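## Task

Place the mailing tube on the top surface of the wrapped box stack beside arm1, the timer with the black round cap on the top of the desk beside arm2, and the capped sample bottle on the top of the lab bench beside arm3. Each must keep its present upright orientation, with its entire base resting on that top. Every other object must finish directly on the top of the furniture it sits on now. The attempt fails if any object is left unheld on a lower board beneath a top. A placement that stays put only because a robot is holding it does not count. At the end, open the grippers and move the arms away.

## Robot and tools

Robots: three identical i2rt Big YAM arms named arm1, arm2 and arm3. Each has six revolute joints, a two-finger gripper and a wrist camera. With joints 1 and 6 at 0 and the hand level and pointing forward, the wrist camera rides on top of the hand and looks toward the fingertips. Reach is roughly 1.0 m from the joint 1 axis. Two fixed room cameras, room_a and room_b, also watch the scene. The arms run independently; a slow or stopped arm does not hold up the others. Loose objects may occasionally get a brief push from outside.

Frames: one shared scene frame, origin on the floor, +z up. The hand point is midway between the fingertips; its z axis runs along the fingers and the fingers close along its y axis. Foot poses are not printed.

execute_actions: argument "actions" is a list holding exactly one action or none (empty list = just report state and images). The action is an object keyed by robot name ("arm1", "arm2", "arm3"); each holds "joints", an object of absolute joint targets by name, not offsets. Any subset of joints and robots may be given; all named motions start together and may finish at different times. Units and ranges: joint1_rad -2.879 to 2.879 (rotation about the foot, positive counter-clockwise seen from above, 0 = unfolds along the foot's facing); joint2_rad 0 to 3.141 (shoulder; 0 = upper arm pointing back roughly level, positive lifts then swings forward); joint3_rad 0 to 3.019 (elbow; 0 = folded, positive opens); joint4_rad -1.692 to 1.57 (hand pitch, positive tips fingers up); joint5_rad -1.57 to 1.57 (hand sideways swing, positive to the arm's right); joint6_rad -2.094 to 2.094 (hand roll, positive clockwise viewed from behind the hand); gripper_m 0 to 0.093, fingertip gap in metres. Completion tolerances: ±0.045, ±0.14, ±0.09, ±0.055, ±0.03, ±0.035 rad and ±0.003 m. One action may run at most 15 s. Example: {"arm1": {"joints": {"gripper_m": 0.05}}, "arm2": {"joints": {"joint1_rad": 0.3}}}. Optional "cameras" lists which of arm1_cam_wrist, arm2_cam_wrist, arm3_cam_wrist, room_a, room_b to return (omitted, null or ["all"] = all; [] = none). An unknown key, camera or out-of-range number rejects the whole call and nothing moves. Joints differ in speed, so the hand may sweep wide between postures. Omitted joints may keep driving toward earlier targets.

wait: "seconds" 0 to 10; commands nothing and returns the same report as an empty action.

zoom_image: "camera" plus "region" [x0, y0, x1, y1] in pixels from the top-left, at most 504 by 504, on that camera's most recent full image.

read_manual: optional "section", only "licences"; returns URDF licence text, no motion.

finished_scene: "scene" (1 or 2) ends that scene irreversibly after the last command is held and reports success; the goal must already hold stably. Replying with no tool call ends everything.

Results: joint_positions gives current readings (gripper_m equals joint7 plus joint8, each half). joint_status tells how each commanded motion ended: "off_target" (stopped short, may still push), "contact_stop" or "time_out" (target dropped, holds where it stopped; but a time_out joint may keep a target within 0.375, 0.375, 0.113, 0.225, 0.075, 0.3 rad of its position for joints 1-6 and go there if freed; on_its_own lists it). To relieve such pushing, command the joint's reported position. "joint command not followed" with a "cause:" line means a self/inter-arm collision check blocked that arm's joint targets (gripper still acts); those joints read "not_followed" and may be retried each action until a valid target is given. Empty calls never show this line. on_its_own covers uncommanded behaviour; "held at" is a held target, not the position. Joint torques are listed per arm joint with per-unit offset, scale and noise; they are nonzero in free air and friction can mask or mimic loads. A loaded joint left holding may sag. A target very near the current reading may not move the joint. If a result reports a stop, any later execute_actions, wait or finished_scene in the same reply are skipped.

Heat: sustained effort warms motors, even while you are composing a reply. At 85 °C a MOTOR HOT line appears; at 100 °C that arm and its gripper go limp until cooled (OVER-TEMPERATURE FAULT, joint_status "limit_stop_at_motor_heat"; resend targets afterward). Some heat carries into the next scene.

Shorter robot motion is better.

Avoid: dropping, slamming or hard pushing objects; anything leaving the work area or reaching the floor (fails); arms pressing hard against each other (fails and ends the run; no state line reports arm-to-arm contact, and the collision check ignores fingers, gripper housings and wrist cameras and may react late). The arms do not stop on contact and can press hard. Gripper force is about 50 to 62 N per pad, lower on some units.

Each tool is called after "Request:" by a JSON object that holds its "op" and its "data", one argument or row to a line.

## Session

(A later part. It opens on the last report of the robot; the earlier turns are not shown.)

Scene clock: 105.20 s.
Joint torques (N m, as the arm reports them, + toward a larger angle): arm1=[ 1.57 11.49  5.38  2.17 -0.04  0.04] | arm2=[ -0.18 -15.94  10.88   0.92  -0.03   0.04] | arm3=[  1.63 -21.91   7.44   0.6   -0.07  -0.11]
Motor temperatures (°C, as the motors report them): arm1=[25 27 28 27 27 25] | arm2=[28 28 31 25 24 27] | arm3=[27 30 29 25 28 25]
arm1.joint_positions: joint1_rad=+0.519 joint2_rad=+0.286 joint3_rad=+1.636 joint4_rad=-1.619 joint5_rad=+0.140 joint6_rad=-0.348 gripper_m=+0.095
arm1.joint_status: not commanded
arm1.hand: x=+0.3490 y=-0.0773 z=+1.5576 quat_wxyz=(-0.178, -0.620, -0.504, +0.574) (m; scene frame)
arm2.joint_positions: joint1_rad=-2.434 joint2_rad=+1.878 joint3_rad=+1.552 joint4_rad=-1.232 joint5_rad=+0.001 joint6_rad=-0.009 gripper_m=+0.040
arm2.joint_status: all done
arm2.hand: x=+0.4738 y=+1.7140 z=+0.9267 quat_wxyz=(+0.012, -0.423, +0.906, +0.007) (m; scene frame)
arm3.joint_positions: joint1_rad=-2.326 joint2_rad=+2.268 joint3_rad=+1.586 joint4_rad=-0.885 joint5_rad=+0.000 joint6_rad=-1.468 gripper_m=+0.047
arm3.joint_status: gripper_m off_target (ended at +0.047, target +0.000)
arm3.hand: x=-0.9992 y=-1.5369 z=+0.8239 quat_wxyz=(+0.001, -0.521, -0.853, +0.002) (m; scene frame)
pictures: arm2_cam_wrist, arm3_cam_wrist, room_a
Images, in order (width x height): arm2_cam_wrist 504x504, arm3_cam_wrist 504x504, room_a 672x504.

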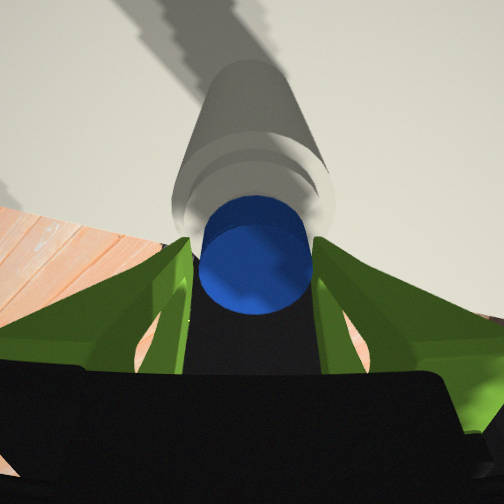

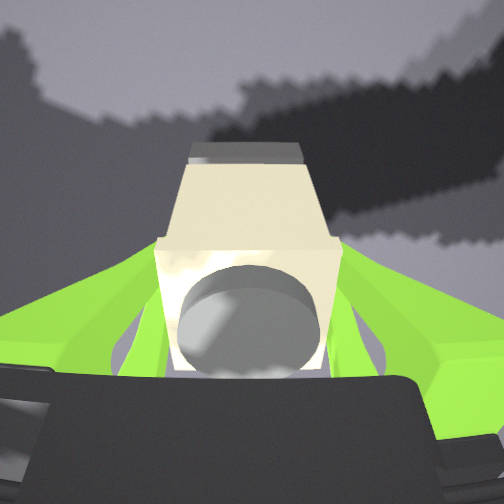

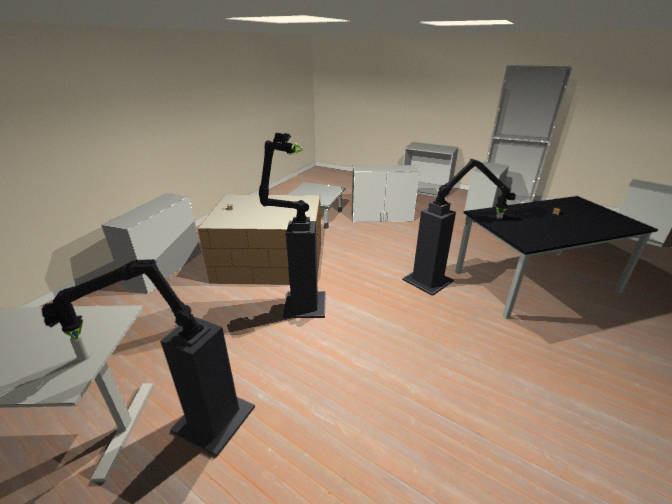

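Request:
{"op": "execute_actions", "data": {
  "actions": [
    {"arm1":{"joints":{"joint1_rad":0.306,"joint2_rad":2.19,"joint3_rad":1.03,"joint4_rad":1.49,"joint5_rad":0,"joint6_rad":0}},"arm2":{"joints":{"joint3_rad":1.78,"joint4_rad":-1.45}},"arm3":{"joints":{"joint2_rad":1.92,"joint3_rad":1.81,"joint4_rad":-1.41}}}
  ],
  "cameras": ["arm2_cam_wrist","arm3_cam_wrist"]
}}

Request:
{"op": "execute_actions", "data": {
  "actions": [
    {"arm3":{"joints":{"joint1_rad":1.156,"joint6_rad":-1.58}}}
  ]
}}

Scene clock: 120.03 s.
Joint torques (N m, as the arm reports them, + toward a larger angle): arm1=[  0.99 -19.12   5.32   2.6   -0.15   0.15] | arm2=[ -0.07 -18.3   14.36   0.37  -0.02   0.03] | arm3=[  1.56 -21.16   9.44  -0.33  -0.07  -0.09]
Motor temperatures (°C, as the motors report them): arm1=[25 27 28 27 27 25] | arm2=[28 29 31 25 24 27] | arm3=[27 30 29 25 28 25]
arm1.joint_positions: joint1_rad=+0.315 joint2_rad=+2.202 joint3_rad=+1.030 joint4_rad=+1.464 joint5_rad=+0.003 joint6_rad=-0.014 gripper_m=+0.095
arm1.joint_status: all done
arm1.hand: x=-0.0387 y=-0.6294 z=+1.0505 quat_wxyz=(-0.349, -0.540, -0.270, +0.717) (m; scene frame)
arm2.joint_positions: joint1_rad=-2.434 joint2_rad=+1.895 joint3_rad=+1.755 joint4_rad=-1.438 joint5_rad=+0.001 joint6_rad=-0.009 gripper_m=+0.040
arm2.joint_status: all done
arm2.hand: x=+0.4845 y=+1.7261 z=+0.9927 quat_wxyz=(+0.002, -0.423, +0.906, +0.003) (m; scene frame)
arm3.joint_positions: joint1_rad=-2.326 joint2_rad=+1.908 joint3_rad=+1.797 joint4_rad=-1.396 joint5_rad=+0.000 joint6_rad=-1.468 gripper_m=+0.047
arm3.joint_status: all done
arm3.hand: x=-0.9926 y=-1.5325 z=+1.1115 quat_wxyz=(+0.014, -0.521, -0.853, +0.029) (m; scene frame)
pictures: arm2_cam_wrist, arm3_cam_wrist
Images, in order (width x height): arm2_cam_wrist 504x504, arm3_cam_wrist 504x504.

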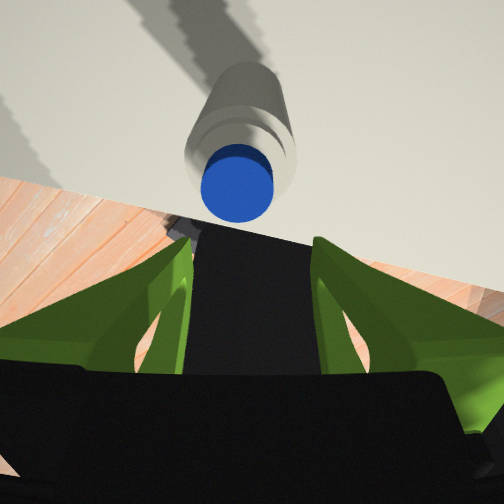

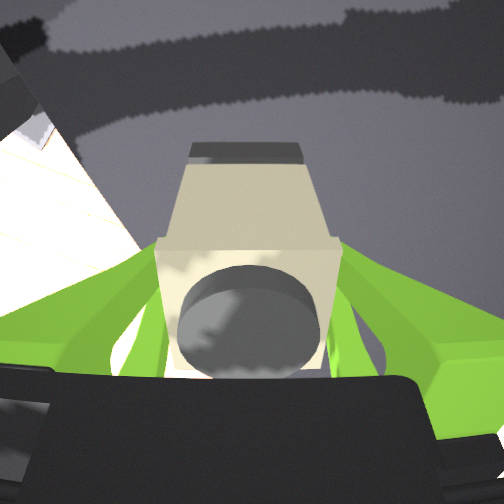

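Scene clock: 123.07 s.
Joint torques (N m, as the arm reports them, + toward a larger angle): arm1=[  0.99 -19.14   5.32   2.61  -0.15   0.16] | arm2=[ -0.19 -18.3   14.32   0.37  -0.02   0.03] | arm3=[  0.67 -21.8    9.55  -0.39  -0.02  -0.13]
Motor temperatures (°C, as the motors report them): arm1=[25 27 28 27 27 25] | arm2=[28 29 32 25 24 27] | arm3=[27 30 30 25 28 25]
arm1.joint_positions: joint1_rad=+0.315 joint2_rad=+2.202 joint3_rad=+1.030 joint4_rad=+1.464 joint5_rad=+0.003 joint6_rad=-0.014 gripper_m=+0.095
arm1.joint_status: not commanded
arm1.hand: x=-0.0387 y=-0.6294 z=+1.0505 quat_wxyz=(-0.349, -0.540, -0.270, +0.717) (m; scene frame)
arm2.joint_positions: joint1_rad=-2.434 joint2_rad=+1.895 joint3_rad=+1.755 joint4_rad=-1.438 joint5_rad=+0.001 joint6_rad=-0.009 gripper_m=+0.040
arm2.joint_status: not commanded
arm2.hand: x=+0.4845 y=+1.7261 z=+0.9927 quat_wxyz=(+0.002, -0.423, +0.906, +0.003) (m; scene frame)
arm3.joint_positions: joint1_rad=+1.160 joint2_rad=+1.911 joint3_rad=+1.797 joint4_rad=-1.396 joint5_rad=-0.002 joint6_rad=-1.572 gripper_m=+0.047
arm3.joint_status: all done
arm3.hand: x=-0.1168 y=-0.7188 z=+1.1093 quat_wxyz=(-0.029, +0.947, -0.318, +0.009) (m; scene frame)
pictures: arm1_cam_wrist, arm2_cam_wrist, arm3_cam_wrist, room_a, room_b
Images, in order (width x height): arm1_cam_wrist 504x504, arm2_cam_wrist 504x504, arm3_cam_wrist 504x504, room_a 672x504, room_b 672x504.

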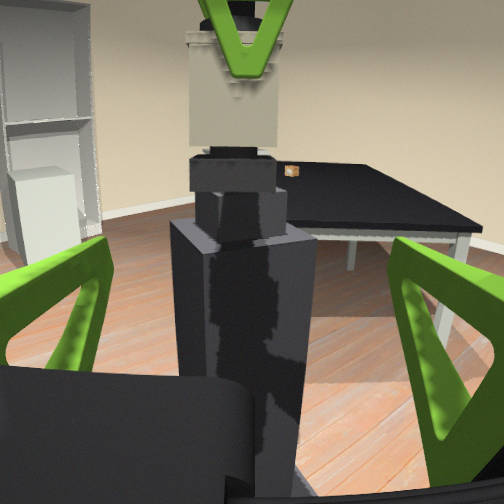

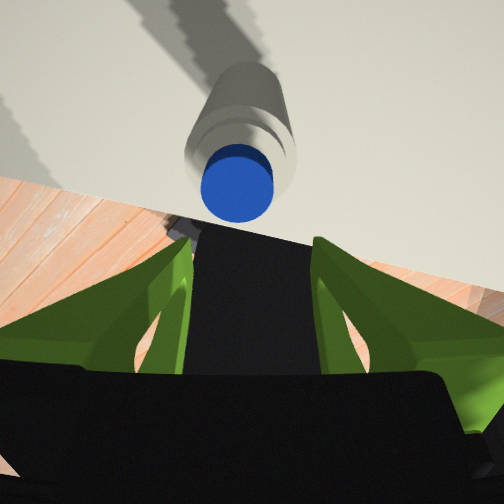

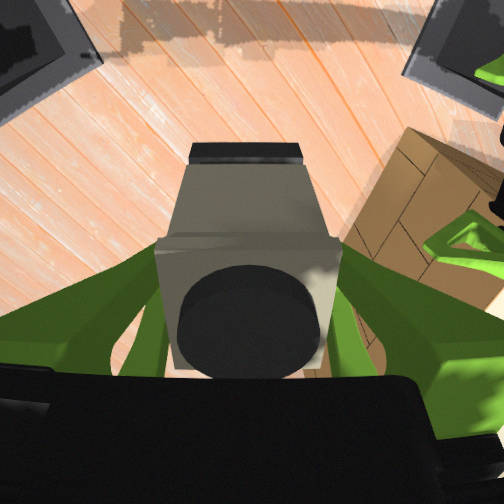

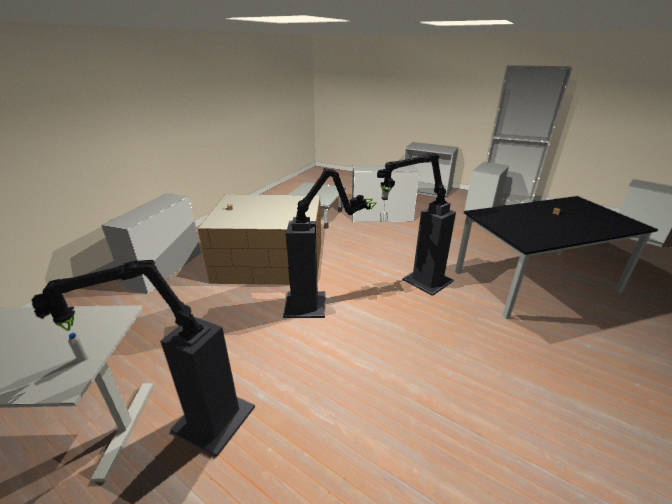

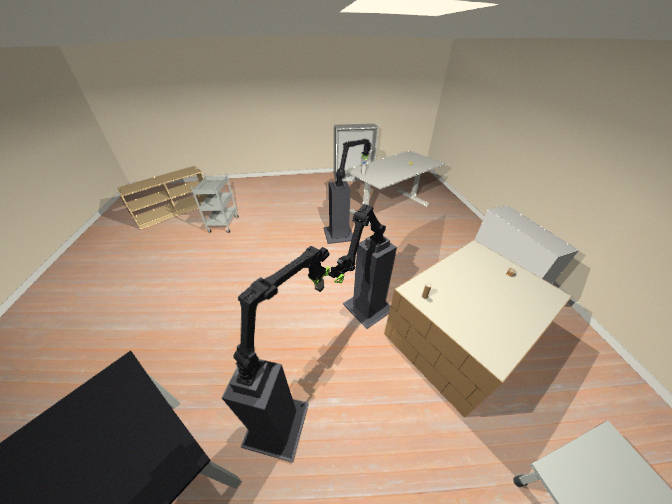

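Request:
{"op": "execute_actions", "data": {
  "actions": [
    {"arm1":{"joints":{"joint1_rad":0.333,"joint2_rad":2.25,"joint3_rad":1.295,"joint4_rad":1.275}},"arm2":{"joints":{"joint1_rad":1.608,"joint3_rad":2.04,"joint4_rad":-1.68,"joint6_rad":-1.58,"gripper_m":0.075}},"arm3":{"joints":{"joint4_rad":-1.47}}}
  ],
  "cameras": ["arm1_cam_wrist","arm3_cam_wrist","room_a"]
}}

Request:
{"op": "zoom_image", "data": {
  "camera": "room_a",
  "region": [340,160,420,230]
}}

Scene clock: 136.60 s.
Joint torques (N m, as the arm reports them, + toward a larger angle): arm1=[  2.61 -21.48   9.76   1.37  -0.15   0.15] | arm2=[ -1.08 -19.79  14.15   0.32  -0.05  -0.14] | arm3=[  0.63 -21.7    9.46  -0.38  -0.01  -0.13]
Motor temperatures (°C, as the motors report them): arm1=[25 28 28 27 27 25] | arm2=[28 29 33 25 24 27] | arm3=[27 31 30 25 28 25]
arm1.joint_positions: joint1_rad=+0.322 joint2_rad=+2.261 joint3_rad=+1.266 joint4_rad=+1.287 joint5_rad=+0.003 joint6_rad=-0.014 gripper_m=+0.095
arm1.joint_status: all done
arm1.hand: x=-0.0796 y=-0.6928 z=+1.0642 quat_wxyz=(-0.352, -0.539, -0.272, +0.715) (m; scene frame)
arm2.joint_positions: joint1_rad=+1.618 joint2_rad=+1.905 joint3_rad=+2.015 joint4_rad=-1.669 joint5_rad=-0.001 joint6_rad=-1.570 gripper_m=+0.075
arm2.joint_status: all done
arm2.hand: x=+0.2261 y=+0.7008 z=+1.0698 quat_wxyz=(-0.005, +0.102, -0.995, -0.001) (m; scene frame)
arm3.joint_positions: joint1_rad=+1.160 joint2_rad=+1.911 joint3_rad=+1.797 joint4_rad=-1.455 joint5_rad=-0.002 joint6_rad=-1.572 gripper_m=+0.047
arm3.joint_status: all done
arm3.hand: x=-0.1257 y=-0.7305 z=+1.1088 quat_wxyz=(-0.001, +0.948, -0.318, -0.001) (m; scene frame)
pictures: arm1_cam_wrist, arm3_cam_wrist, room_a
Images, in order (width x height): arm1_cam_wrist 504x504, arm3_cam_wrist 504x504, room_a 672x504.

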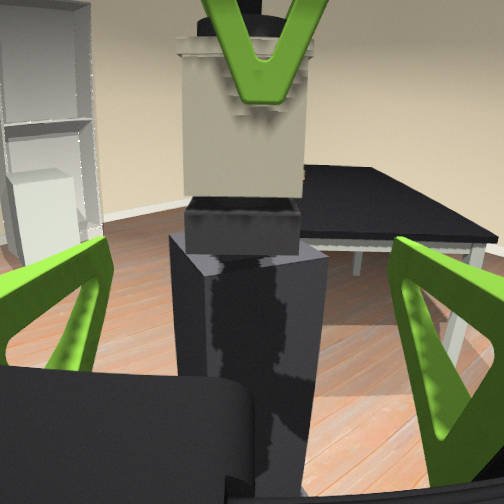

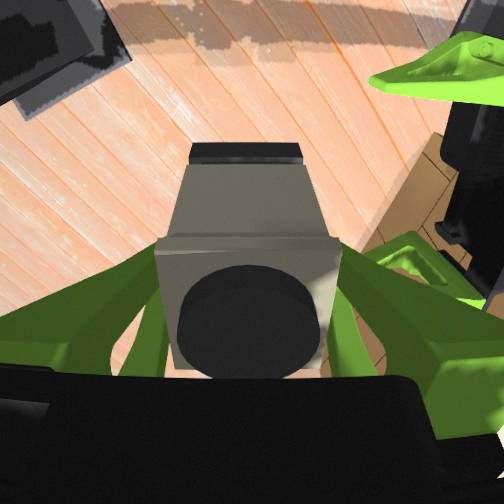

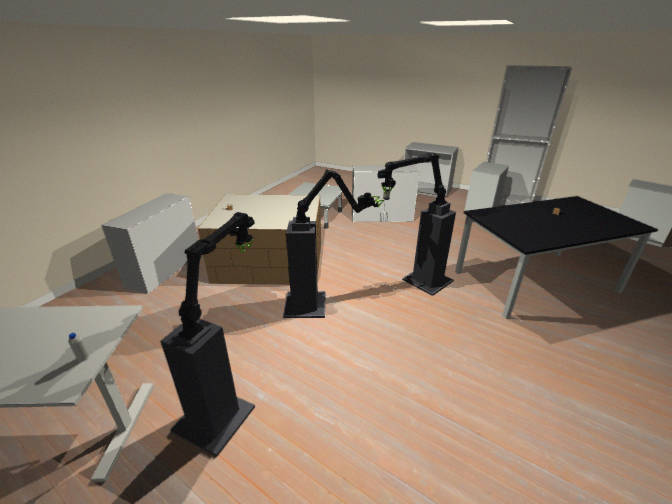

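Region (340, 160, 420, 230) of room_a's 672x504 image, scaled by 6.300, with more detail than that image has; it fills the top 441 rows of this view, and the rest is white.

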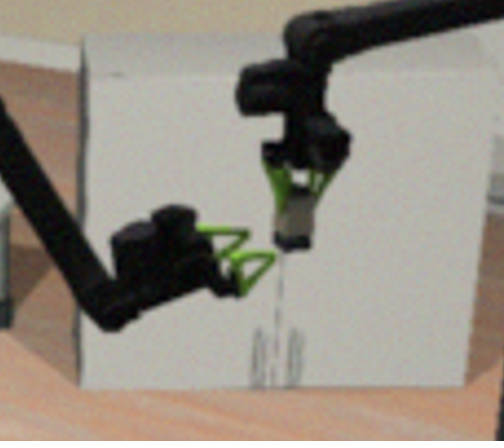

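Request:
{"op": "execute_actions", "data": {
  "actions": [
    {"arm1":{"joints":{"joint1_rad":0.337,"joint3_rad":1.45,"joint4_rad":1.125}}}
  ],
  "cameras": ["arm1_cam_wrist","arm3_cam_wrist","room_a"]
}}

Request:
{"op": "zoom_image", "data": {
  "camera": "room_a",
  "region": [340,160,420,230]
}}

Scene clock: 142.47 s.
Joint torques (N m, as the arm reports them, + toward a larger angle): arm1=[  2.67 -22.79  11.39   1.39  -0.15   0.15] | arm2=[ -1.08 -19.86  14.11   0.32  -0.06  -0.14] | arm3=[  0.66 -21.77   9.48  -0.37  -0.02  -0.12]
Motor temperatures (°C, as the motors report them): arm1=[25 29 29 27 27 25] | arm2=[28 30 33 25 24 27] | arm3=[27 31 31 25 28 25]
arm1.joint_positions: joint1_rad=+0.325 joint2_rad=+2.261 joint3_rad=+1.417 joint4_rad=+1.136 joint5_rad=+0.003 joint6_rad=-0.014 gripper_m=+0.095
arm1.joint_status: all done
arm1.hand: x=-0.1057 y=-0.7312 z=+1.0986 quat_wxyz=(-0.353, -0.538, -0.273, +0.715) (m; scene frame)
arm2.joint_positions: joint1_rad=+1.618 joint2_rad=+1.905 joint3_rad=+2.015 joint4_rad=-1.669 joint5_rad=-0.001 joint6_rad=-1.570 gripper_m=+0.075
arm2.joint_status: not commanded
arm2.hand: x=+0.2261 y=+0.7008 z=+1.0698 quat_wxyz=(-0.005, +0.102, -0.995, -0.001) (m; scene frame)
arm3.joint_positions: joint1_rad=+1.160 joint2_rad=+1.911 joint3_rad=+1.797 joint4_rad=-1.455 joint5_rad=-0.002 joint6_rad=-1.572 gripper_m=+0.047
arm3.joint_status: not commanded
arm3.hand: x=-0.1257 y=-0.7305 z=+1.1088 quat_wxyz=(-0.001, +0.948, -0.318, -0.001) (m; scene frame)
pictures: arm1_cam_wrist, arm3_cam_wrist, room_a
Images, in order (width x height): arm1_cam_wrist 504x504, arm3_cam_wrist 504x504, room_a 672x504.

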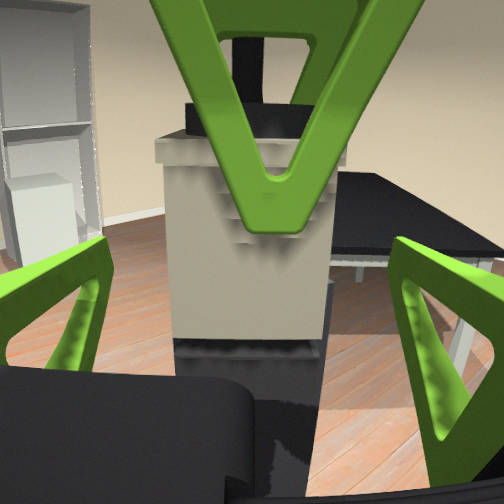

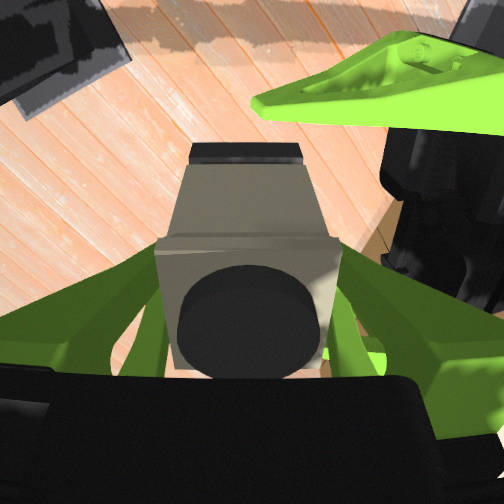

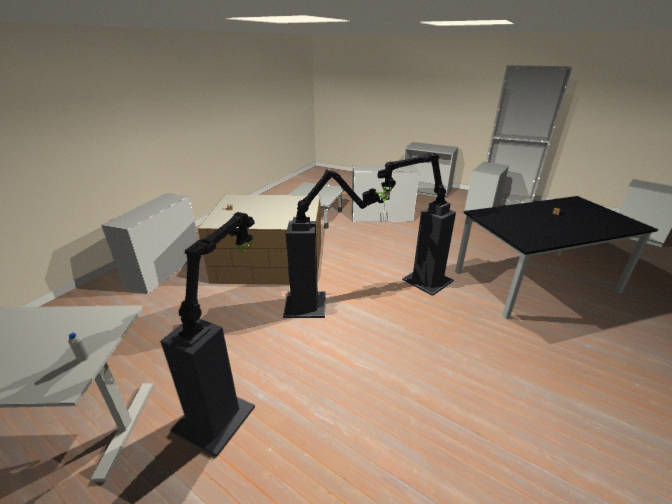

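Region (340, 160, 420, 230) of room_a's 672x504 image, scaled by 6.300, with more detail than that image has; it fills the top 441 rows of this view, and the rest is white.

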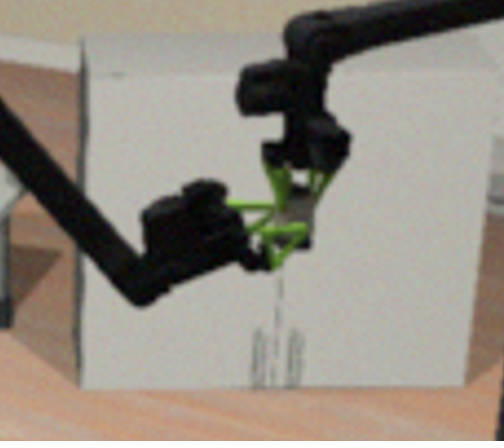

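Request:
{"op": "execute_actions", "data": {
  "actions": [
    {"arm1":{"joints":{"joint2_rad":2.305,"joint3_rad":1.50,"joint4_rad":1.11}}}
  ],
  "cameras": ["arm1_cam_wrist","arm3_cam_wrist"]
}}

Scene clock: 149.43 s.
Joint torques (N m, as the arm reports them, + toward a larger angle): arm1=[  2.71 -22.02  12.6    1.41  -0.15   0.15] | arm2=[ -1.15 -19.9   14.13   0.29  -0.05  -0.15] | arm3=[  0.56 -21.86   9.45  -0.42  -0.02  -0.12]
Motor temperatures (°C, as the motors report them): arm1=[25 29 30 27 27 25] | arm2=[28 30 33 25 24 27] | arm3=[27 31 31 25 28 25]
arm1.joint_positions: joint1_rad=+0.325 joint2_rad=+2.302 joint3_rad=+1.456 joint4_rad=+1.120 joint5_rad=+0.003 joint6_rad=-0.014 gripper_m=+0.095
arm1.joint_status: all done
arm1.hand: x=-0.1118 y=-0.7394 z=+1.0811 quat_wxyz=(-0.351, -0.545, -0.276, +0.710) (m; scene frame)
arm2.joint_positions: joint1_rad=+1.618 joint2_rad=+1.905 joint3_rad=+2.015 joint4_rad=-1.669 joint5_rad=-0.001 joint6_rad=-1.570 gripper_m=+0.075
arm2.joint_status: not commanded
arm2.hand: x=+0.2261 y=+0.7008 z=+1.0698 quat_wxyz=(-0.005, +0.102, -0.995, -0.001) (m; scene frame)
arm3.joint_positions: joint1_rad=+1.160 joint2_rad=+1.911 joint3_rad=+1.797 joint4_rad=-1.455 joint5_rad=-0.002 joint6_rad=-1.572 gripper_m=+0.047
arm3.joint_status: not commanded
arm3.hand: x=-0.1257 y=-0.7305 z=+1.1088 quat_wxyz=(-0.001, +0.948, -0.318, -0.001) (m; scene frame)
pictures: arm1_cam_wrist, arm3_cam_wrist
Images, in order (width x height): arm1_cam_wrist 504x504, arm3_cam_wrist 504x504.

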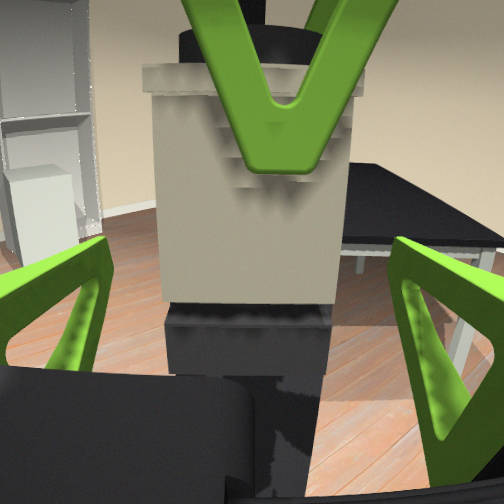

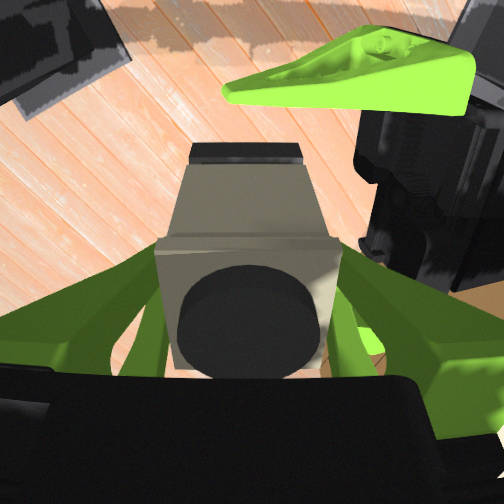

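Low but on body and base of equal width; close.

Request:
{"op": "execute_actions", "data": {
  "actions": [
    {"arm1":{"joints":{"gripper_m":0}}}
  ],
  "cameras": ["arm1_cam_wrist","arm3_cam_wrist"]
}}

Scene clock: 152.57 s.
Joint torques (N m, as the arm reports them, + toward a larger angle): arm1=[  2.67 -21.95  12.5    1.43  -0.11   0.1 ] | arm2=[ -1.01 -19.87  14.14   0.32  -0.06  -0.14] | arm3=[  0.58 -22.01   9.49  -0.38   0.01  -0.12]
Motor temperatures (°C, as the motors report them): arm1=[25 29 30 27 27 25] | arm2=[28 30 33 25 24 27] | arm3=[27 31 31 25 28 25]
arm1.joint_positions: joint1_rad=+0.325 joint2_rad=+2.302 joint3_rad=+1.456 joint4_rad=+1.120 joint5_rad=+0.001 joint6_rad=-0.008 gripper_m=+0.044
arm1.joint_status: gripper_m off_target (ended at +0.044, target +0.000)
arm1.hand: x=-0.1117 y=-0.7397 z=+1.0812 quat_wxyz=(-0.353, -0.545, -0.275, +0.709) (m; scene frame)
arm2.joint_positions: joint1_rad=+1.618 joint2_rad=+1.905 joint3_rad=+2.015 joint4_rad=-1.669 joint5_rad=-0.001 joint6_rad=-1.570 gripper_m=+0.075
arm2.joint_status: not commanded
arm2.hand: x=+0.2261 y=+0.7008 z=+1.0698 quat_wxyz=(-0.005, +0.102, -0.995, -0.001) (m; scene frame)
arm3.joint_positions: joint1_rad=+1.160 joint2_rad=+1.911 joint3_rad=+1.797 joint4_rad=-1.456 joint5_rad=-0.003 joint6_rad=-1.572 gripper_m=+0.047
arm3.joint_status: not commanded
arm3.hand: x=-0.1258 y=-0.7306 z=+1.1088 quat_wxyz=(-0.001, +0.948, -0.318, -0.001) (m; scene frame)
pictures: arm1_cam_wrist, arm3_cam_wrist
Images, in order (width x height): arm1_cam_wrist 504x504, arm3_cam_wrist 504x504.

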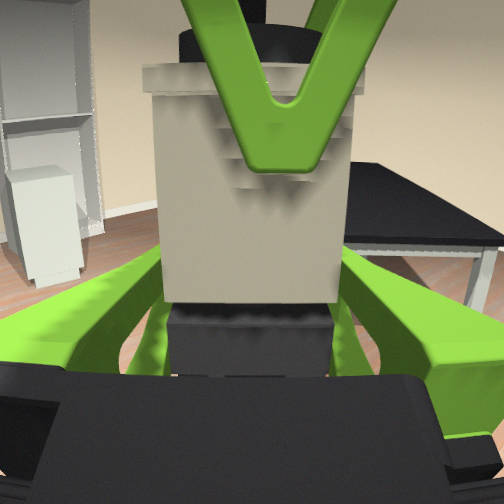

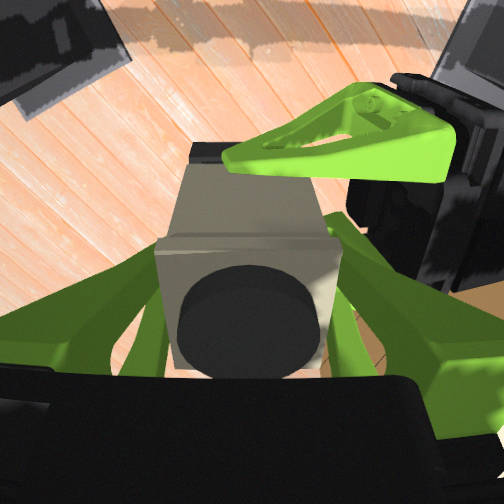

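Request:
{"op": "execute_actions", "data": {
  "actions": [
    {"arm3":{"joints":{"gripper_m":0.075}}}
  ],
  "cameras": []
}}

Request:
{"op": "execute_actions", "data": {
  "actions": [
    {"arm1":{"joints":{"joint1_rad":-1.987,"joint2_rad":2.53,"joint3_rad":1.55,"joint4_rad":1.32}}}
  ],
  "cameras": ["arm1_cam_wrist","arm2_cam_wrist","room_a"]
}}

Scene clock: 158.43 s.
Joint torques (N m, as the arm reports them, + toward a larger angle): arm1=[  2.61 -22.46  12.46   1.59  -0.11   0.09] | arm2=[ -1.12 -19.82  14.15   0.29  -0.05  -0.14] | arm3=[  0.66 -22.09   9.45  -0.42   0.01  -0.11]
Motor temperatures (°C, as the motors report them): arm1=[25 29 31 27 27 25] | arm2=[28 30 34 25 24 27] | arm3=[27 31 31 25 28 25]
arm1.joint_positions: joint1_rad=+0.325 joint2_rad=+2.308 joint3_rad=+1.456 joint4_rad=+1.115 joint5_rad=+0.001 joint6_rad=-0.008 gripper_m=+0.044
arm1.joint_status: not commanded
arm1.hand: x=-0.1119 y=-0.7400 z=+1.0759 quat_wxyz=(-0.352, -0.549, -0.277, +0.706) (m; scene frame)
arm2.joint_positions: joint1_rad=+1.618 joint2_rad=+1.905 joint3_rad=+2.015 joint4_rad=-1.669 joint5_rad=-0.001 joint6_rad=-1.570 gripper_m=+0.075
arm2.joint_status: not commanded
arm2.hand: x=+0.2261 y=+0.7008 z=+1.0698 quat_wxyz=(-0.005, +0.102, -0.995, -0.001) (m; scene frame)
arm3.joint_positions: joint1_rad=+1.160 joint2_rad=+1.911 joint3_rad=+1.797 joint4_rad=-1.456 joint5_rad=-0.003 joint6_rad=-1.572 gripper_m=+0.075
arm3.joint_status: all done
arm3.hand: x=-0.1258 y=-0.7306 z=+1.1088 quat_wxyz=(-0.001, +0.948, -0.318, -0.001) (m; scene frame)
pictures: none
No camera images: the call's "cameras" was empty. Leave "cameras" out to get every camera's image.

Scene clock: 160.87 s.
Joint torques (N m, as the arm reports them, + toward a larger angle): arm1=[  1.76 -25.35   8.14   2.89  -0.13   0.1 ] | arm2=[ -1.03 -19.77  14.15   0.3   -0.06  -0.14] | arm3=[  0.65 -21.79   9.46  -0.38   0.    -0.13]
Motor temperatures (°C, as the motors report them): arm1=[26 30 31 27 27 25] | arm2=[28 30 34 25 24 27] | arm3=[27 31 31 25 28 25]
arm1.joint_positions: joint1_rad=-1.993 joint2_rad=+2.557 joint3_rad=+1.537 joint4_rad=+1.286 joint5_rad=+0.003 joint6_rad=-0.008 gripper_m=+0.044
arm1.joint_status: all done
arm1.hand: x=+0.2285 y=+0.7145 z=+0.9761 quat_wxyz=(+0.516, -0.469, +0.380, +0.608) (m; scene frame)
arm2.joint_positions: joint1_rad=+1.618 joint2_rad=+1.905 joint3_rad=+2.015 joint4_rad=-1.669 joint5_rad=-0.001 joint6_rad=-1.570 gripper_m=+0.075
arm2.joint_status: not commanded
arm2.hand: x=+0.2261 y=+0.7008 z=+1.0698 quat_wxyz=(-0.005, +0.102, -0.995, -0.001) (m; scene frame)
arm3.joint_positions: joint1_rad=+1.160 joint2_rad=+1.911 joint3_rad=+1.797 joint4_rad=-1.456 joint5_rad=-0.003 joint6_rad=-1.572 gripper_m=+0.075
arm3.joint_status: not commanded
arm3.hand: x=-0.1258 y=-0.7306 z=+1.1088 quat_wxyz=(-0.001, +0.948, -0.318, -0.001) (m; scene frame)
pictures: arm1_cam_wrist, arm2_cam_wrist, room_a
Images, in order (width x height): arm1_cam_wrist 504x504, arm2_cam_wrist 504x504, room_a 672x504.

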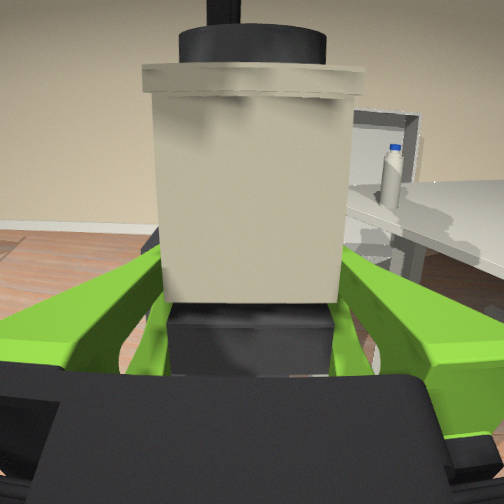

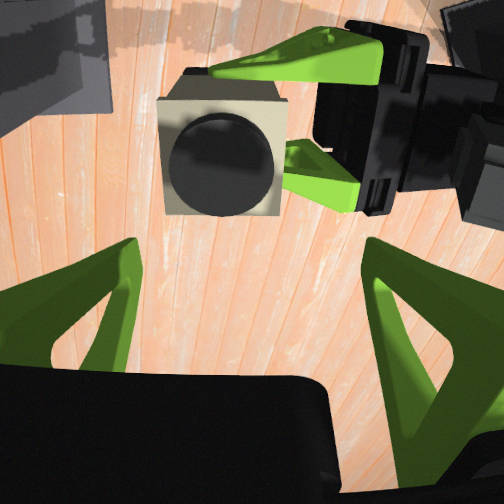

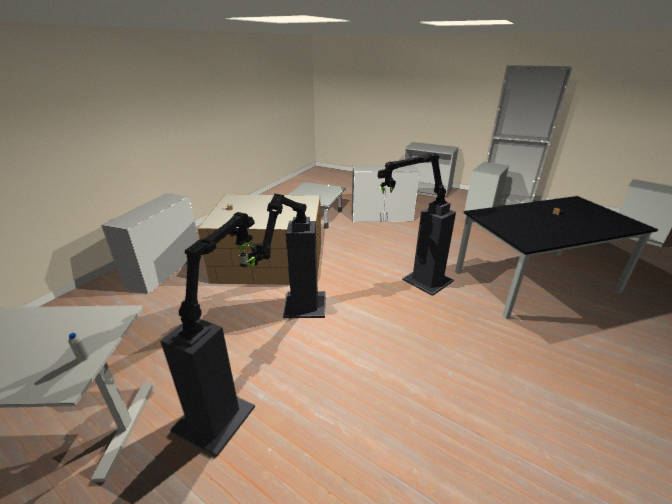

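Request:
{"op": "execute_actions", "data": {
  "actions": [
    {"arm1":{"joints":{"joint1_rad":-1.958}},"arm2":{"joints":{"joint2_rad":1.85,"joint3_rad":1.90,"joint4_rad":-1.575}}}
  ],
  "cameras": ["arm1_cam_wrist","arm2_cam_wrist"]
}}

Scene clock: 166.50 s.
Joint torques (N m, as the arm reports them, + toward a larger angle): arm1=[  1.68 -25.32   8.12   2.89  -0.12   0.1 ] | arm2=[ -1.11 -20.2   11.66   1.11  -0.05  -0.14] | arm3=[  0.54 -21.76   9.43  -0.44   0.01  -0.11]
Motor temperatures (°C, as the motors report them): arm1=[25 30 31 27 27 25] | arm2=[28 30 34 25 24 27] | arm3=[27 31 31 25 28 25]
arm1.joint_positions: joint1_rad=-1.962 joint2_rad=+2.557 joint3_rad=+1.537 joint4_rad=+1.286 joint5_rad=+0.002 joint6_rad=-0.008 gripper_m=+0.044
arm1.joint_status: all done
arm1.hand: x=+0.2035 y=+0.7094 z=+0.9757 quat_wxyz=(+0.506, -0.475, +0.373, +0.616) (m; scene frame)
arm2.joint_positions: joint1_rad=+1.618 joint2_rad=+1.855 joint3_rad=+1.901 joint4_rad=-1.587 joint5_rad=-0.001 joint6_rad=-1.570 gripper_m=+0.075
arm2.joint_status: all done
arm2.hand: x=+0.2240 y=+0.7116 z=+1.0547 quat_wxyz=(-0.006, +0.102, -0.995, +0.008) (m; scene frame)
arm3.joint_positions: joint1_rad=+1.160 joint2_rad=+1.911 joint3_rad=+1.797 joint4_rad=-1.456 joint5_rad=-0.003 joint6_rad=-1.572 gripper_m=+0.075
arm3.joint_status: not commanded
arm3.hand: x=-0.1258 y=-0.7306 z=+1.1088 quat_wxyz=(-0.001, +0.948, -0.318, -0.001) (m; scene frame)
pictures: arm1_cam_wrist, arm2_cam_wrist
Images, in order (width x height): arm1_cam_wrist 504x504, arm2_cam_wrist 504x504.

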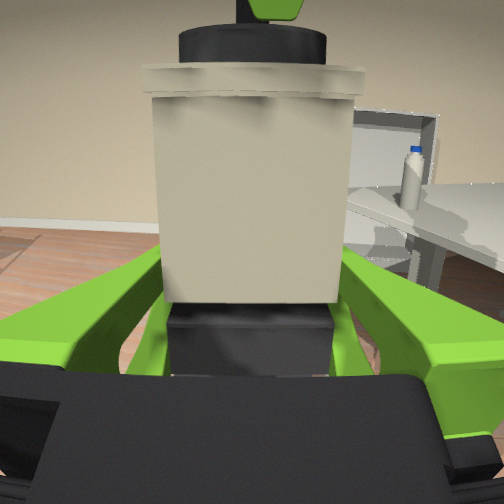

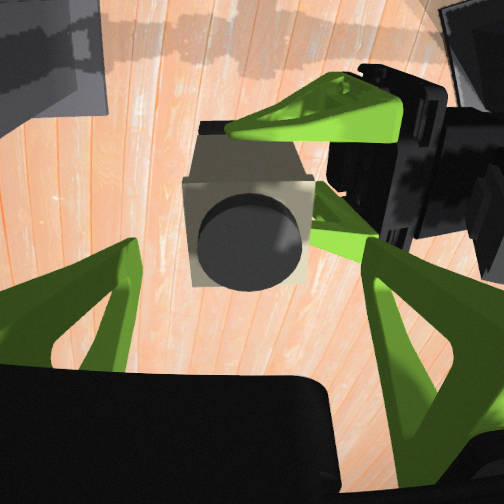

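Request:
{"op": "execute_actions", "data": {
  "actions": [
    {"arm1":{"joints":{"joint1_rad":-1.98}},"arm2":{"joints":{"joint3_rad":1.79,"joint4_rad":-1.47}}}
  ],
  "cameras": ["arm1_cam_wrist","arm2_cam_wrist"]
}}

Scene clock: 174.47 s.
Joint torques (N m, as the arm reports them, + toward a larger angle): arm1=[  0.43 -25.43   8.12   2.89  -0.12   0.09] | arm2=[ -1.05 -19.51  12.1    1.1   -0.05  -0.14] | arm3=[  0.66 -21.66   9.46  -0.36   0.    -0.12]
Motor temperatures (°C, as the motors report them): arm1=[25 30 30 27 27 25] | arm2=[28 30 33 25 24 27] | arm3=[27 31 31 25 28 25]
arm1.joint_positions: joint1_rad=-1.969 joint2_rad=+2.557 joint3_rad=+1.537 joint4_rad=+1.286 joint5_rad=+0.002 joint6_rad=-0.008 gripper_m=+0.044
arm1.joint_status: all done
arm1.hand: x=+0.2092 y=+0.7107 z=+0.9758 quat_wxyz=(+0.508, -0.474, +0.374, +0.614) (m; scene frame)
arm2.joint_positions: joint1_rad=+1.618 joint2_rad=+1.849 joint3_rad=+1.785 joint4_rad=-1.482 joint5_rad=-0.001 joint6_rad=-1.570 gripper_m=+0.075
arm2.joint_status: all done
arm2.hand: x=+0.2235 y=+0.7156 z=+1.0137 quat_wxyz=(-0.006, +0.102, -0.995, +0.006) (m; scene frame)
arm3.joint_positions: joint1_rad=+1.160 joint2_rad=+1.911 joint3_rad=+1.797 joint4_rad=-1.456 joint5_rad=-0.003 joint6_rad=-1.572 gripper_m=+0.075
arm3.joint_status: not commanded
arm3.hand: x=-0.1258 y=-0.7306 z=+1.1088 quat_wxyz=(-0.001, +0.948, -0.318, -0.001) (m; scene frame)
pictures: arm1_cam_wrist, arm2_cam_wrist
Images, in order (width x height): arm1_cam_wrist 504x504, arm2_cam_wrist 504x504.

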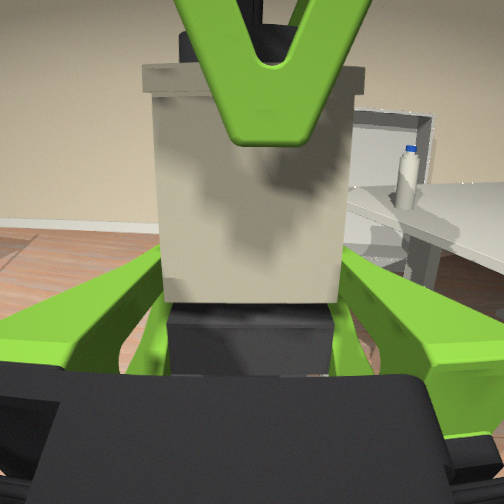

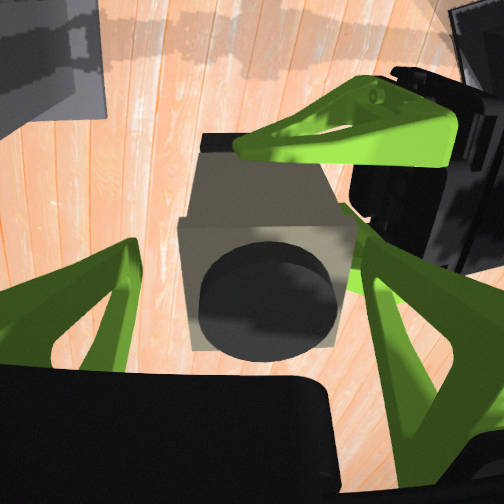

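Request:
{"op": "execute_actions", "data": {
  "actions": [
    {"arm2":{"joints":{"joint4_rad":-1.455,"gripper_m":0}}}
  ],
  "cameras": ["arm1_cam_wrist","arm2_cam_wrist"]
}}

Scene clock: 179.17 s.
Joint torques (N m, as the arm reports them, + toward a larger angle): arm1=[  0.49 -25.48   8.11   2.87  -0.11   0.09] | arm2=[ -1.06 -19.5   12.19   1.08  -0.05  -0.14] | arm3=[  0.3  -21.77   9.47  -0.4    0.    -0.11]
Motor temperatures (°C, as the motors report them): arm1=[25 31 30 27 27 25] | arm2=[28 30 33 25 24 27] | arm3=[27 31 31 25 28 25]
arm1.joint_positions: joint1_rad=-1.969 joint2_rad=+2.557 joint3_rad=+1.537 joint4_rad=+1.287 joint5_rad=+0.001 joint6_rad=-0.008 gripper_m=+0.044
arm1.joint_status: not commanded
arm1.hand: x=+0.2091 y=+0.7106 z=+0.9759 quat_wxyz=(+0.508, -0.474, +0.374, +0.614) (m; scene frame)
arm2.joint_positions: joint1_rad=+1.618 joint2_rad=+1.849 joint3_rad=+1.785 joint4_rad=-1.467 joint5_rad=-0.001 joint6_rad=-1.570 gripper_m=+0.047
arm2.joint_status: gripper_m off_target (ended at +0.047, target +0.000); the others done
arm2.hand: x=+0.2240 y=+0.7120 z=+1.0138 quat_wxyz=(-0.006, +0.102, -0.995, +0.013) (m; scene frame)
arm3.joint_positions: joint1_rad=+1.160 joint2_rad=+1.911 joint3_rad=+1.797 joint4_rad=-1.456 joint5_rad=-0.003 joint6_rad=-1.572 gripper_m=+0.075
arm3.joint_status: not commanded
arm3.hand: x=-0.1258 y=-0.7306 z=+1.1088 quat_wxyz=(-0.001, +0.948, -0.318, -0.001) (m; scene frame)
pictures: arm1_cam_wrist, arm2_cam_wrist
Images, in order (width x height): arm1_cam_wrist 504x504, arm2_cam_wrist 504x504.

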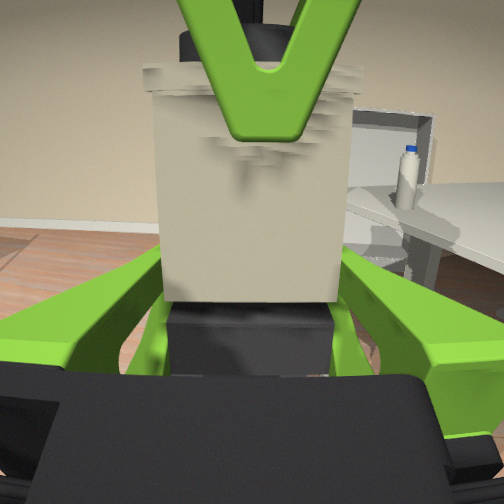

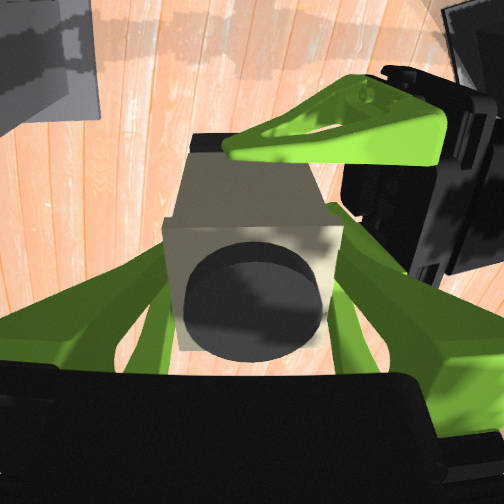

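Request:
{"op": "execute_actions", "data": {
  "actions": [
    {"arm1":{"joints":{"gripper_m":0.093}}}
  ],
  "cameras": []
}}

Request:
{"op": "execute_actions", "data": {
  "actions": [
    {"arm1":{"joints":{"joint3_rad":1.2,"joint4_rad":1.56}}}
  ],
  "cameras": ["arm2_cam_wrist"]
}}

Request:
{"op": "execute_actions", "data": {
  "actions": [
    {"arm2":{"joints":{"joint1_rad":-2.14,"joint2_rad":2.02,"joint3_rad":1.71,"joint4_rad":-1.245}}}
  ],
  "cameras": ["arm2_cam_wrist","arm1_cam_wrist","room_a"]
}}

Scene clock: 190.93 s.
Joint torques (N m, as the arm reports them, + toward a larger angle): arm1=[  0.32 -25.24   8.13   2.59  -0.1    0.09] | arm2=[ -1.07 -19.81  12.16   1.11  -0.05  -0.13] | arm3=[  0.71 -21.79   9.43  -0.38   0.    -0.11]
Motor temperatures (°C, as the motors report them): arm1=[25 31 30 27 27 25] | arm2=[28 31 33 25 24 27] | arm3=[27 31 32 25 28 25]
arm1.joint_positions: joint1_rad=-1.969 joint2_rad=+2.557 joint3_rad=+1.537 joint4_rad=+1.295 joint5_rad=+0.001 joint6_rad=-0.008 gripper_m=+0.093
arm1.joint_status: all done
arm1.hand: x=+0.2092 y=+0.7101 z=+0.9781 quat_wxyz=(+0.510, -0.471, +0.372, +0.616) (m; scene frame)
arm2.joint_positions: joint1_rad=+1.618 joint2_rad=+1.849 joint3_rad=+1.785 joint4_rad=-1.467 joint5_rad=-0.001 joint6_rad=-1.570 gripper_m=+0.047
arm2.joint_status: not commanded
arm2.hand: x=+0.2240 y=+0.7119 z=+1.0138 quat_wxyz=(-0.006, +0.102, -0.995, +0.013) (m; scene frame)
arm3.joint_positions: joint1_rad=+1.160 joint2_rad=+1.911 joint3_rad=+1.797 joint4_rad=-1.456 joint5_rad=-0.003 joint6_rad=-1.572 gripper_m=+0.075
arm3.joint_status: not commanded
arm3.hand: x=-0.1258 y=-0.7306 z=+1.1088 quat_wxyz=(-0.001, +0.948, -0.318, -0.001) (m; scene frame)
pictures: none
No camera images: the call's "cameras" was empty. Leave "cameras" out to get every camera's image.

Scene clock: 192.03 s.
Joint torques (N m, as the arm reports them, + toward a larger angle): arm1=[  0.46 -20.96   3.88   2.68  -0.1    0.09] | arm2=[ -1.11 -19.71  12.14   1.09  -0.06  -0.13] | arm3=[  0.45 -21.7    9.47  -0.39   0.    -0.12]
Motor temperatures (°C, as the motors report them): arm1=[25 31 30 27 27 25] | arm2=[28 31 33 25 24 27] | arm3=[27 31 32 25 28 25]
arm1.joint_positions: joint1_rad=-1.969 joint2_rad=+2.545 joint3_rad=+1.202 joint4_rad=+1.534 joint5_rad=+0.001 joint6_rad=-0.008 gripper_m=+0.093
arm1.joint_status: all done
arm1.hand: x=+0.2329 y=+0.6023 z=+0.9145 quat_wxyz=(+0.494, -0.497, +0.393, +0.596) (m; scene frame)
arm2.joint_positions: joint1_rad=+1.618 joint2_rad=+1.849 joint3_rad=+1.785 joint4_rad=-1.467 joint5_rad=-0.001 joint6_rad=-1.570 gripper_m=+0.047
arm2.joint_status: not commanded
arm2.hand: x=+0.2240 y=+0.7119 z=+1.0138 quat_wxyz=(-0.006, +0.102, -0.995, +0.013) (m; scene frame)
arm3.joint_positions: joint1_rad=+1.160 joint2_rad=+1.911 joint3_rad=+1.797 joint4_rad=-1.456 joint5_rad=-0.003 joint6_rad=-1.572 gripper_m=+0.075
arm3.joint_status: not commanded
arm3.hand: x=-0.1258 y=-0.7306 z=+1.1088 quat_wxyz=(-0.001, +0.948, -0.318, -0.001) (m; scene frame)
pictures: arm2_cam_wrist
Images, in order (width x height): arm2_cam_wrist 504x504.

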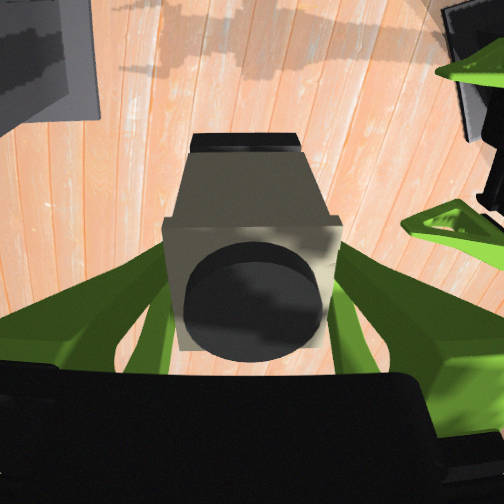

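Scene clock: 195.17 s.
Joint torques (N m, as the arm reports them, + toward a larger angle): arm1=[  0.44 -20.93   3.83   2.66  -0.1    0.09] | arm2=[ -0.07 -24.11  12.18   0.51  -0.17  -0.14] | arm3=[  0.65 -21.86   9.48  -0.37   0.    -0.11]
Motor temperatures (°C, as the motors report them): arm1=[25 31 30 27 27 25] | arm2=[28 31 33 25 24 27] | arm3=[27 32 32 25 28 25]
arm1.joint_positions: joint1_rad=-1.969 joint2_rad=+2.545 joint3_rad=+1.202 joint4_rad=+1.534 joint5_rad=+0.001 joint6_rad=-0.008 gripper_m=+0.093
arm1.joint_status: not commanded
arm1.hand: x=+0.2329 y=+0.6023 z=+0.9145 quat_wxyz=(+0.494, -0.497, +0.393, +0.596) (m; scene frame)
arm2.joint_positions: joint1_rad=-2.148 joint2_rad=+2.045 joint3_rad=+1.700 joint4_rad=-1.241 joint5_rad=+0.002 joint6_rad=-1.570 gripper_m=+0.047
arm2.joint_status: all done
arm2.hand: x=+0.3559 y=+1.8417 z=+0.8864 quat_wxyz=(+0.000, -0.978, +0.208, -0.001) (m; scene frame)
arm3.joint_positions: joint1_rad=+1.160 joint2_rad=+1.911 joint3_rad=+1.797 joint4_rad=-1.456 joint5_rad=-0.003 joint6_rad=-1.572 gripper_m=+0.075
arm3.joint_status: not commanded
arm3.hand: x=-0.1258 y=-0.7306 z=+1.1088 quat_wxyz=(-0.001, +0.948, -0.318, -0.001) (m; scene frame)
pictures: arm1_cam_wrist, arm2_cam_wrist, room_a
Images, in order (width x height): arm1_cam_wrist 504x504, arm2_cam_wrist 504x504, room_a 672x504.

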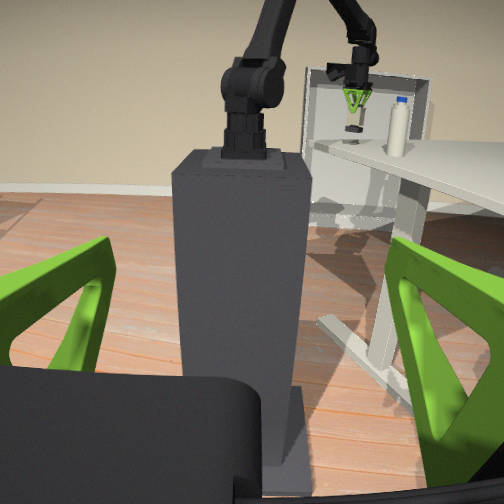

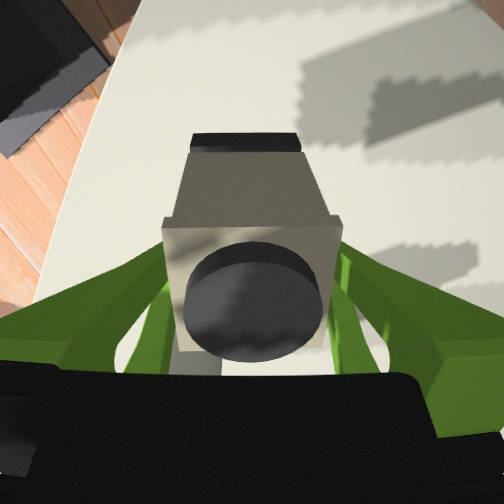

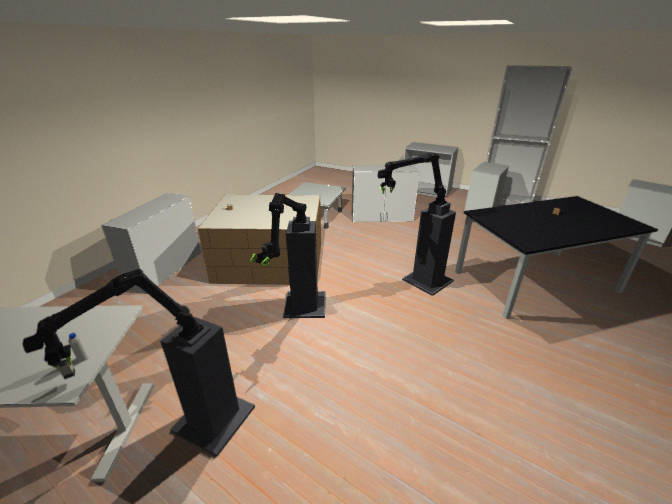

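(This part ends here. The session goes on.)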